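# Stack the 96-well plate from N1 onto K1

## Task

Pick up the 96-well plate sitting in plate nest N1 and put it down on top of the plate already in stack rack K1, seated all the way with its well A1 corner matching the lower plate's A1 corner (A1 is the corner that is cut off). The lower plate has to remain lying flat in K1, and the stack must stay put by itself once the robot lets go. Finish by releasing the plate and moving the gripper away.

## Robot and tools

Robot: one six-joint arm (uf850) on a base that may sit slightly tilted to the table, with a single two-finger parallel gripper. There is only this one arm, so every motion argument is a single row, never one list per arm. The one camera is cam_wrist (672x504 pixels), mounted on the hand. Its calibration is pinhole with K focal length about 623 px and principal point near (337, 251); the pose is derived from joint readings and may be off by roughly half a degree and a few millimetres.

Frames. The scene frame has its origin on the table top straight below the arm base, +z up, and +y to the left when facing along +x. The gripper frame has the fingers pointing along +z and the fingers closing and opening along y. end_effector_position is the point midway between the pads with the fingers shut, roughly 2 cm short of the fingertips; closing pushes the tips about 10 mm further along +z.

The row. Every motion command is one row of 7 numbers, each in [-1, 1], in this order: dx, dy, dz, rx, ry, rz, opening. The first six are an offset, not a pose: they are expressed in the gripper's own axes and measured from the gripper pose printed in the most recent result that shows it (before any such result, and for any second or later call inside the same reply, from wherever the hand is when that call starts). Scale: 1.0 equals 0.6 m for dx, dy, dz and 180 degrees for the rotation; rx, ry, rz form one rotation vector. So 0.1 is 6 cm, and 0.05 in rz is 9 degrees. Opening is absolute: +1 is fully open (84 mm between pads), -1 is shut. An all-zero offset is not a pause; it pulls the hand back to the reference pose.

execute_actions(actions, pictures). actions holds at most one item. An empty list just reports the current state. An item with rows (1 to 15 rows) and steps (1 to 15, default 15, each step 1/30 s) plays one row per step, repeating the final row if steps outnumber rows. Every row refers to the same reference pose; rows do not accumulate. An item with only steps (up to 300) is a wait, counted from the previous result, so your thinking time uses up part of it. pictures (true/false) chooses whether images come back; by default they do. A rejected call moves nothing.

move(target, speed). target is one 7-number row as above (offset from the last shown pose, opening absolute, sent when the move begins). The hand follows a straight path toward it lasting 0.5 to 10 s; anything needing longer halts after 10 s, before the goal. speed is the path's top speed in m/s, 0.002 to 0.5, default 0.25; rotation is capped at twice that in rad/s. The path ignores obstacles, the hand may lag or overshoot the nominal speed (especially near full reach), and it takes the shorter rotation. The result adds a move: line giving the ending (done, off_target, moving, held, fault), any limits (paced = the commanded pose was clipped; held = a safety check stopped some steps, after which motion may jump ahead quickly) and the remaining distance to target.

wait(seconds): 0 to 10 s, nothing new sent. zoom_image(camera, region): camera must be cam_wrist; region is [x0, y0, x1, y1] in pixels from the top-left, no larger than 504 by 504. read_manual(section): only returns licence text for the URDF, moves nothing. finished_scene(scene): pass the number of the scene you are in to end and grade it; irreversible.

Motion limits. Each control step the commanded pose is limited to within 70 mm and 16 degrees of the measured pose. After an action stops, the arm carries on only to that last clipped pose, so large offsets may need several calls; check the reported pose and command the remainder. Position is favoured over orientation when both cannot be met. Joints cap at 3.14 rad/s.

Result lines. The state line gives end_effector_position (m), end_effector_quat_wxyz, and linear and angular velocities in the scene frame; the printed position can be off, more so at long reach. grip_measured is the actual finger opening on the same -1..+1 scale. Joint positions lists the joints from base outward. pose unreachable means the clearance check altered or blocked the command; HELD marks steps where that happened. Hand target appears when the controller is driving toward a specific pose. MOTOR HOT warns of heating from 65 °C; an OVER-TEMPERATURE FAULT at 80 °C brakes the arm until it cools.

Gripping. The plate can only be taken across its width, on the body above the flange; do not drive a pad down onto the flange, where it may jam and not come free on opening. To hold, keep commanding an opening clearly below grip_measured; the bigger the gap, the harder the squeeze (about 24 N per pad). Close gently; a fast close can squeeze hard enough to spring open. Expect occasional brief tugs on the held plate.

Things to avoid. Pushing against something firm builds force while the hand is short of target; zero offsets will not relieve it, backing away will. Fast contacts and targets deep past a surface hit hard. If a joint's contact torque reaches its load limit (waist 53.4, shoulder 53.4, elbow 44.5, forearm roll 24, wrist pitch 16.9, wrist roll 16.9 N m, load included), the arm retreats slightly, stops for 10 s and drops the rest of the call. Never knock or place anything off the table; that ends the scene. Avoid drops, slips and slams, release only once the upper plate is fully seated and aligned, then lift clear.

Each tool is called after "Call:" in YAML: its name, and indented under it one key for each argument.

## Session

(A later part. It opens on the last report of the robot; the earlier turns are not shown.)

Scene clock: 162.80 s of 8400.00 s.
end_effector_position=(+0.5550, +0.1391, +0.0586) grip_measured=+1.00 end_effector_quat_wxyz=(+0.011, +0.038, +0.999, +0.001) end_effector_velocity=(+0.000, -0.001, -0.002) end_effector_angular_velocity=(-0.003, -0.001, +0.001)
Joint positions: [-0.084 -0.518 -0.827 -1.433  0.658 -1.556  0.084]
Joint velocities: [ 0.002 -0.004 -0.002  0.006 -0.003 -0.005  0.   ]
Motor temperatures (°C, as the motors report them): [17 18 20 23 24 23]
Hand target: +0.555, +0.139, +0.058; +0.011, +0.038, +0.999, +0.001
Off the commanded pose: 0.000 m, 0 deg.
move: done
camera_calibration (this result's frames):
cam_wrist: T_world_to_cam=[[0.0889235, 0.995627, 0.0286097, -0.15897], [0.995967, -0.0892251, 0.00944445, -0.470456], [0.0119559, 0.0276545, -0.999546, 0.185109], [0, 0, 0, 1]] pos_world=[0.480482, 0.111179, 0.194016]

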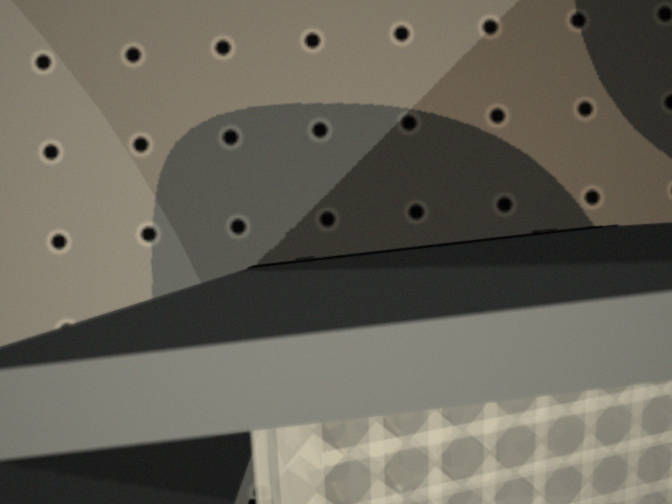

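Call:
move:
  target: [0,0,0.025,0,0,0,1]
  speed: 0.015

Call:
move:
  target: [0,0,0.003,0,0,-0.04,1]
  speed: 0.02

Call:
move:
  target: [0,0,-0.3,0,0,0,1]
  speed: 0.06

Scene clock: 166.13 s of 8400.00 s.
end_effector_position=(+0.5581, +0.1403, +0.0453) grip_measured=+1.00 end_effector_quat_wxyz=(+0.013, +0.037, +0.999, +0.002) end_effector_velocity=(-0.002, -0.000, -0.001) end_effector_angular_velocity=(-0.005, +0.001, -0.001)
Joint positions: [-0.066 -0.547 -0.845 -1.393  0.656 -1.584  0.084]
Joint velocities: [ 0.003  0.001  0.003  0.004 -0.005 -0.001  0.   ]
Motor temperatures (°C, as the motors report them): [17 18 20 23 24 23]
Hand target: +0.555, +0.139, +0.044; +0.011, +0.038, +0.999, +0.001
Off the commanded pose: 0.003 m, 0 deg.
move: done
camera_calibration (this result's frames):
cam_wrist: T_world_to_cam=[[0.0863868, 0.995796, 0.030463, -0.15875], [0.996119, -0.0868516, 0.0142778, -0.473946], [0.0168635, 0.0291113, -0.999434, 0.168792], [0, 0, 0, 1]] pos_world=[0.482974, 0.112006, 0.1803]

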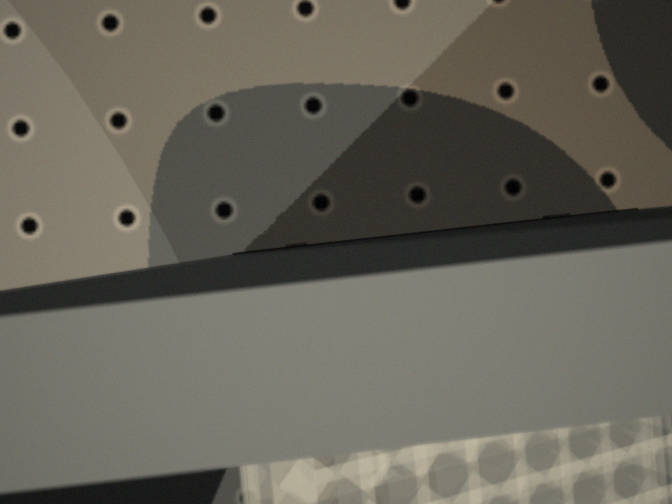

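Scene clock: 169.50 s of 8400.00 s.
end_effector_position=(+0.5602, +0.1408, +0.0448) grip_measured=+1.00 end_effector_quat_wxyz=(+0.015, -0.025, +1.000, +0.001) end_effector_velocity=(+0.000, +0.000, +0.000) end_effector_angular_velocity=(+0.000, -0.001, +0.006)
Joint positions: [-0.065 -0.548 -0.848 -1.388  0.656 -1.71   0.084]
Joint velocities: [ 0.     0.    -0.     0.001  0.    -0.007  0.   ]
Motor temperatures (°C, as the motors report them): [17 18 20 23 24 23]
Hand target: +0.558, +0.140, +0.044; +0.013, -0.026, +1.000, +0.001
Off the commanded pose: 0.002 m, 0 deg.
move: done
camera_calibration (this result's frames):
cam_wrist: T_world_to_cam=[[-0.0375751, 0.998916, 0.0274612, -0.0902705], [0.999145, 0.0370808, 0.0182929, -0.495227], [0.0172548, 0.028125, -0.999455, 0.168142], [0, 0, 0, 1]] pos_world=[0.48851, 0.103807, 0.179588]

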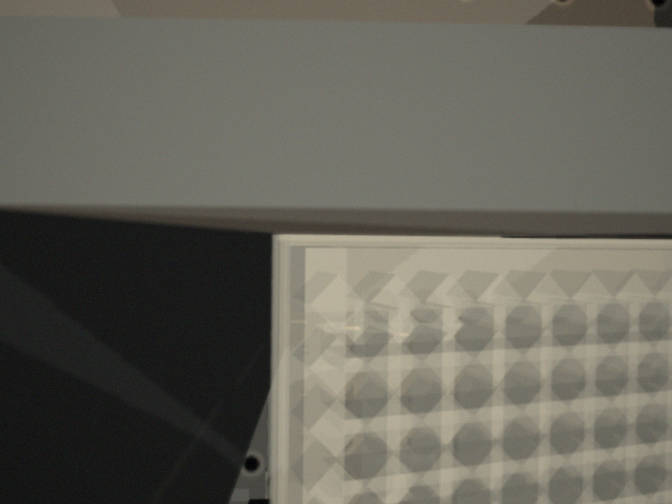

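Scene clock: 172.90 s of 8400.00 s.
end_effector_position=(+0.5544, +0.1403, +0.2240) grip_measured=+1.00 end_effector_quat_wxyz=(+0.015, -0.025, +1.000, +0.001) end_effector_velocity=(-0.000, +0.000, +0.002) end_effector_angular_velocity=(+0.001, -0.000, -0.001)
Joint positions: [-0.321 -0.189 -0.744 -1.904  0.783 -1.339  0.084]
Joint velocities: [-0.004  0.004  0.    -0.006  0.004  0.005  0.   ]
Motor temperatures (°C, as the motors report them): [17 18 20 23 24 23]
Hand target: +0.554, +0.140, +0.224; +0.015, -0.025, +1.000, +0.001
Off the commanded pose: 0.001 m, 0 deg.
move: done
camera_calibration (this result's frames):
cam_wrist: T_world_to_cam=[[-0.0375573, 0.99891, 0.0277241, -0.0950222], [0.999146, 0.0370595, 0.0182551, -0.492747], [0.0172078, 0.0283861, -0.999449, 0.34732], [0, 0, 0, 1]] pos_world=[0.482781, 0.103321, 0.358758]

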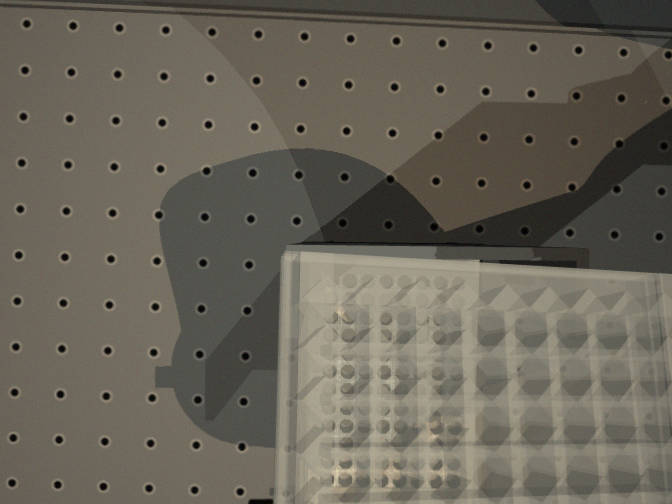

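Call:
move:
  target: [0,0,0.297,0,0,0,1]
  speed: 0.04

Call:
move:
  target: [0,-0.008,-0.008,0,0,0,1]
  speed: 0.01

Call:
move:
  target: [0,0,-0.04,0,0,0,1]
  speed: 0.02

Scene clock: 181.83 s of 8400.00 s.
end_effector_position=(+0.5604, +0.1408, +0.0470) grip_measured=+1.00 end_effector_quat_wxyz=(+0.016, -0.026, +1.000, +0.001) end_effector_velocity=(+0.000, +0.000, -0.002) end_effector_angular_velocity=(+0.000, -0.001, +0.000)
Joint positions: [-0.068 -0.544 -0.846 -1.393  0.657 -1.707  0.084]
Joint velocities: [ 0.003 -0.005 -0.002  0.008  0.    -0.006  0.   ]
Motor temperatures (°C, as the motors report them): [17 18 20 23 24 23]
Hand target: +0.560, +0.141, +0.046; +0.015, -0.025, +1.000, +0.001
Off the commanded pose: 0.001 m, 0 deg.
After step 90, 1.13 s passed at rest.
move: done
camera_calibration (this result's frames):
cam_wrist: T_world_to_cam=[[-0.0377208, 0.998899, 0.0278743, -0.0903103], [0.999126, 0.0371973, 0.0190685, -0.495557], [0.0180106, 0.0285692, -0.99943, 0.169893], [0, 0, 0, 1]] pos_world=[0.488657, 0.103791, 0.181763]

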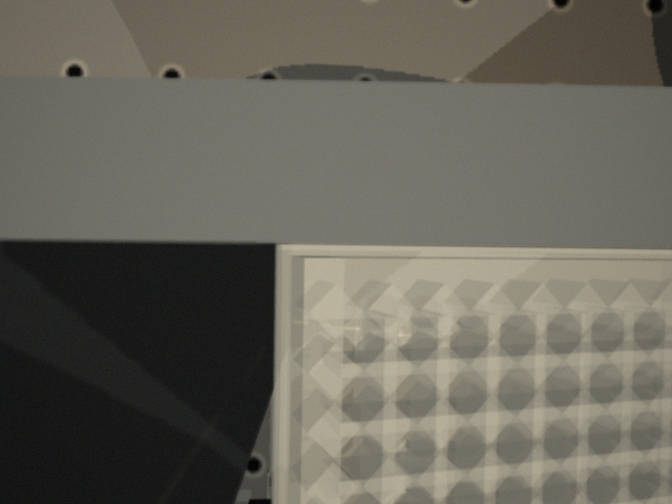

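Scene clock: 182.73 s of 8400.00 s.
end_effector_position=(+0.5607, +0.1387, +0.0516) grip_measured=+1.00 end_effector_quat_wxyz=(+0.016, -0.026, +1.000, +0.006) end_effector_velocity=(+0.000, -0.001, +0.002) end_effector_angular_velocity=(+0.008, -0.001, -0.001)
Joint positions: [-0.081 -0.541 -0.844 -1.408  0.67  -1.705  0.084]
Joint velocities: [-0.006 -0.001  0.001 -0.005  0.01  -0.     0.   ]
Motor temperatures (°C, as the motors report them): [17 18 20 23 24 23]
Hand target: +0.560, +0.136, +0.052; +0.016, -0.026, +1.000, +0.001
Off the commanded pose: 0.003 m, 1 deg.
move: done
camera_calibration (this result's frames):
cam_wrist: T_world_to_cam=[[-0.0387276, 0.998569, 0.0368914, -0.0881169], [0.999076, 0.0380062, 0.0200593, -0.496047], [0.0186285, 0.0376342, -0.999118, 0.172888], [0, 0, 0, 1]] pos_world=[0.488955, 0.100337, 0.185936]

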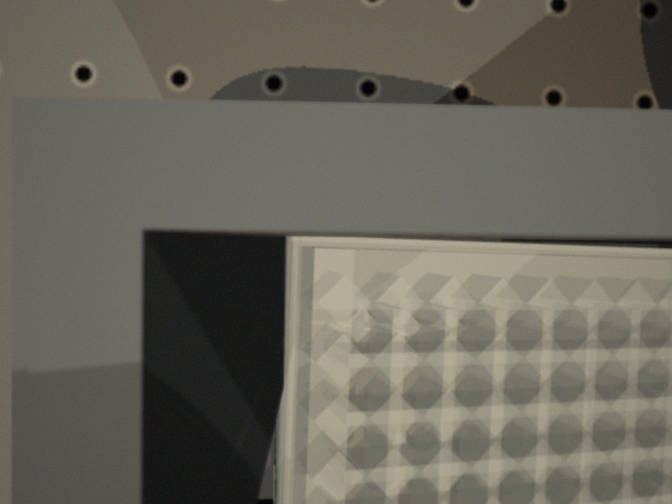

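Scene clock: 184.23 s of 8400.00 s.
end_effector_position=(+0.5601, +0.1398, +0.0754) grip_measured=+1.00 end_effector_quat_wxyz=(+0.016, -0.026, +0.999, +0.009) end_effector_velocity=(-0.001, -0.000, +0.001) end_effector_angular_velocity=(-0.002, +0.002, +0.001)
Joint positions: [-0.112 -0.49  -0.82  -1.472  0.682 -1.66   0.084]
Joint velocities: [-0.002  0.003  0.002 -0.006 -0.001  0.003  0.   ]
Motor temperatures (°C, as the motors report them): [17 18 20 23 24 23]
Hand target: +0.560, +0.138, +0.076; +0.016, -0.026, +1.000, +0.006
Off the commanded pose: 0.001 m, 0 deg.
move: done
camera_calibration (this result's frames):
cam_wrist: T_world_to_cam=[[-0.038516, 0.998343, 0.0427611, -0.0906713], [0.999075, 0.0376551, 0.0207591, -0.495916], [0.0191146, 0.0435211, -0.99887, 0.195525], [0, 0, 0, 1]] pos_world=[0.488228, 0.100685, 0.209476]

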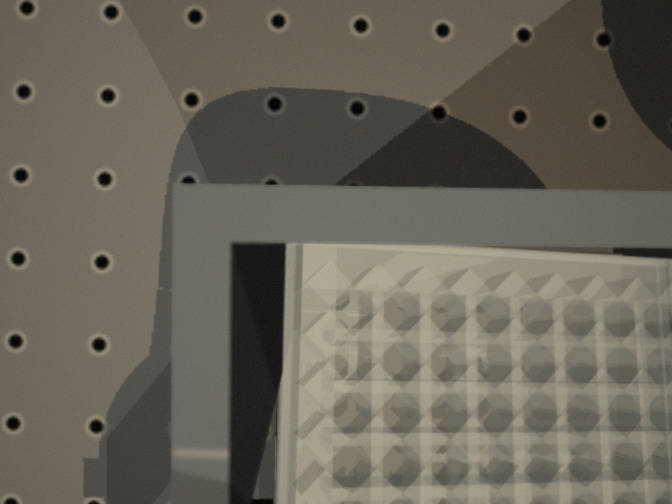

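Call:
move:
  target: [0,0,0.048,0,0,0,1]
  speed: 0.02

Call:
move:
  target: [0,0.008,-0.004,0,0,0,1]
  speed: 0.01

Call:
move:
  target: [0,0,-0.05,0,0,0,1]
  speed: 0.02

Scene clock: 190.10 s of 8400.00 s.
end_effector_position=(+0.5609, +0.1399, +0.0468) grip_measured=+1.00 end_effector_quat_wxyz=(+0.016, -0.025, +1.000, +0.008) end_effector_velocity=(+0.000, +0.000, -0.000) end_effector_angular_velocity=(+0.003, -0.002, +0.004)
Joint positions: [-0.075 -0.551 -0.849 -1.396  0.674 -1.712  0.084]
Joint velocities: [-0.    -0.001  0.     0.004  0.003 -0.008  0.   ]
Motor temperatures (°C, as the motors report them): [17 18 20 23 24 23]
Hand target: +0.561, +0.140, +0.047; +0.016, -0.026, +0.999, +0.009
Off the commanded pose: 0.000 m, 0 deg.
After step 90, 1.17 s passed at rest.
move: done
camera_calibration (this result's frames):
cam_wrist: T_world_to_cam=[[-0.0378039, 0.998422, 0.0415262, -0.0899242], [0.999108, 0.0369831, 0.0203591, -0.496069], [0.0187912, 0.0422589, -0.99893, 0.167308], [0, 0, 0, 1]] pos_world=[0.489083, 0.101058, 0.180963]

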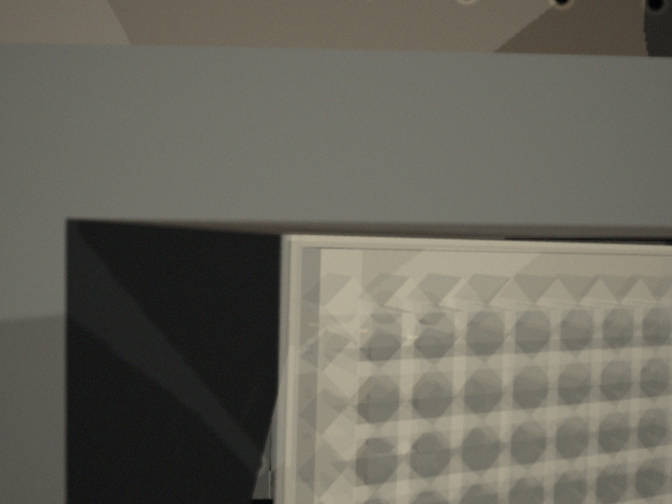

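Scene clock: 190.87 s of 8400.00 s.
end_effector_position=(+0.5610, +0.1438, +0.0494) grip_measured=+1.00 end_effector_quat_wxyz=(+0.017, -0.025, +1.000, +0.007) end_effector_velocity=(+0.000, +0.002, +0.001) end_effector_angular_velocity=(+0.002, -0.001, -0.001)
Joint positions: [-0.07  -0.539 -0.844 -1.399  0.669 -1.702  0.084]
Joint velocities: [ 0.002  0.004  0.001 -0.001  0.002  0.005  0.   ]
Motor temperatures (°C, as the motors report them): [17 18 20 23 24 23]
Hand target: +0.561, +0.145, +0.049; +0.016, -0.025, +1.000, +0.008
Off the commanded pose: 0.001 m, 0 deg.
move: done
camera_calibration (this result's frames):
cam_wrist: T_world_to_cam=[[-0.037671, 0.998526, 0.0390702, -0.093815], [0.999102, 0.0368761, 0.0208704, -0.496293], [0.0193988, 0.0398213, -0.999018, 0.169704], [0, 0, 0, 1]] pos_world=[0.489021, 0.10522, 0.183561]

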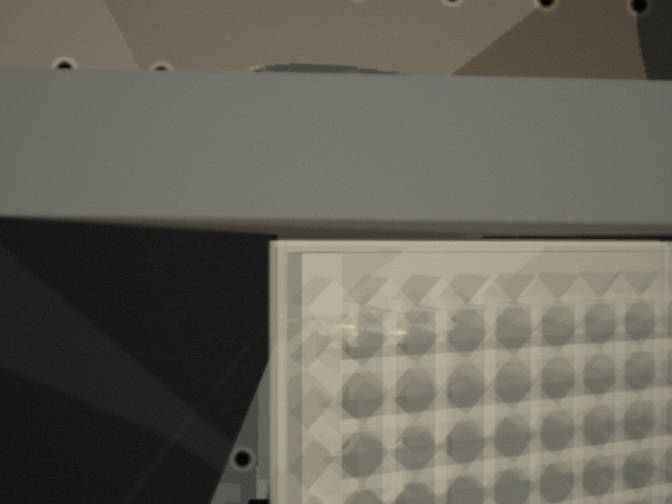

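Scene clock: 192.67 s of 8400.00 s.
end_effector_position=(+0.5599, +0.1433, +0.0791) grip_measured=+1.00 end_effector_quat_wxyz=(+0.017, -0.025, +1.000, +0.007) end_effector_velocity=(-0.000, -0.000, +0.002) end_effector_angular_velocity=(-0.000, +0.000, -0.001)
Joint positions: [-0.11  -0.475 -0.814 -1.48   0.677 -1.646  0.084]
Joint velocities: [-0.003  0.003  0.002 -0.005  0.     0.004  0.   ]
Motor temperatures (°C, as the motors report them): [17 18 20 23 24 23]
Hand target: +0.560, +0.143, +0.079; +0.017, -0.025, +1.000, +0.007
Off the commanded pose: 0.000 m, 0 deg.
move: done
camera_calibration (this result's frames):
cam_wrist: T_world_to_cam=[[-0.0376696, 0.998525, 0.0391048, -0.0945898], [0.999102, 0.0368735, 0.0208836, -0.495865], [0.0194109, 0.0398563, -0.999017, 0.199404], [0, 0, 0, 1]] pos_world=[0.487986, 0.104787, 0.213263]

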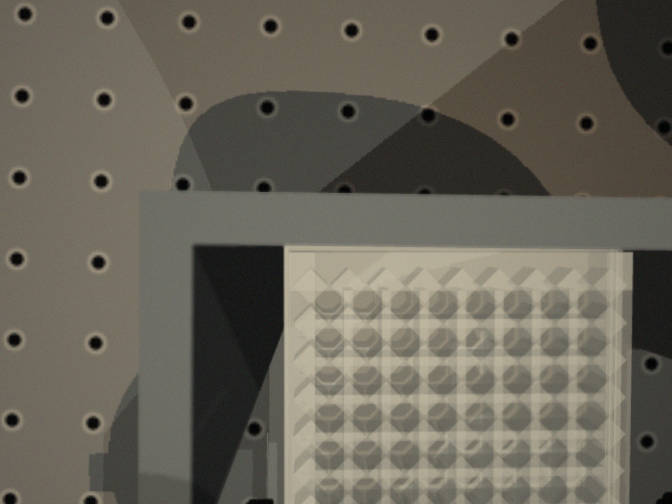

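Released. Lift and inspect.

Call:
move:
  target: [0.1,0,-0.3,0,0,0,1]
  speed: 0.1

Call:
zoom_image:
  camera: "cam_wrist"
  region: [200,100,560,460]

Scene clock: 197.20 s of 8400.00 s.
end_effector_position=(+0.4940, +0.1376, +0.2561) grip_measured=+1.00 end_effector_quat_wxyz=(+0.017, -0.025, +1.000, +0.007) end_effector_velocity=(-0.001, +0.001, +0.002) end_effector_angular_velocity=(+0.001, -0.001, +0.001)
Joint positions: [-0.414 -0.051 -0.588 -1.946  0.834 -1.388  0.084]
Joint velocities: [-0.004  0.006  0.002 -0.005  0.004  0.003 -0.   ]
Motor temperatures (°C, as the motors report them): [17 18 20 23 24 23]
Hand target: +0.494, +0.138, +0.256; +0.017, -0.025, +1.000, +0.007
Off the commanded pose: 0.001 m, 0 deg.
move: done
camera_calibration (this result's frames):
cam_wrist: T_world_to_cam=[[-0.037663, 0.998515, 0.0393579, -0.098334], [0.999103, 0.0368628, 0.020863, -0.433507], [0.0193811, 0.0401083, -0.999007, 0.377767], [0, 0, 0, 1]] pos_world=[0.422093, 0.0990167, 0.390306]

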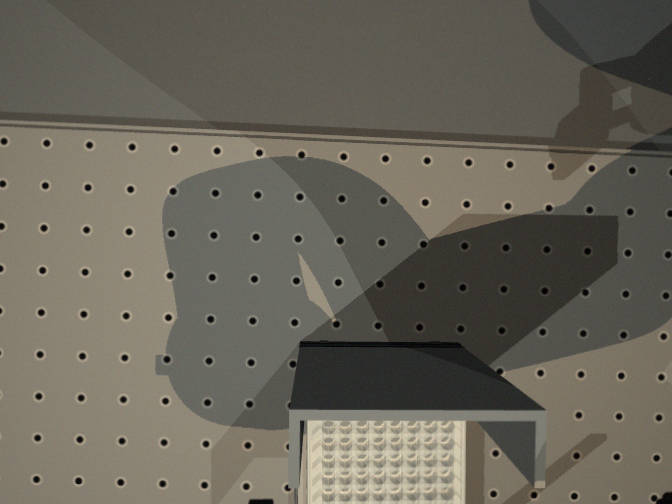

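Region (200, 100, 560, 460) of cam_wrist's 672x504 image, scaled by 1.400, with more detail than that image has.

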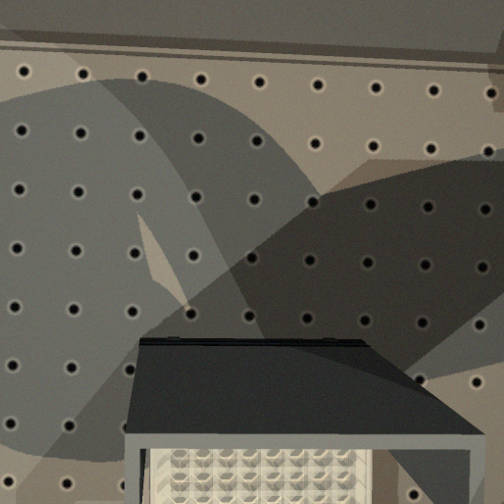

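Likely seated.

Call:
finished_scene:
  scene: 1

The scene is finished: the task was done.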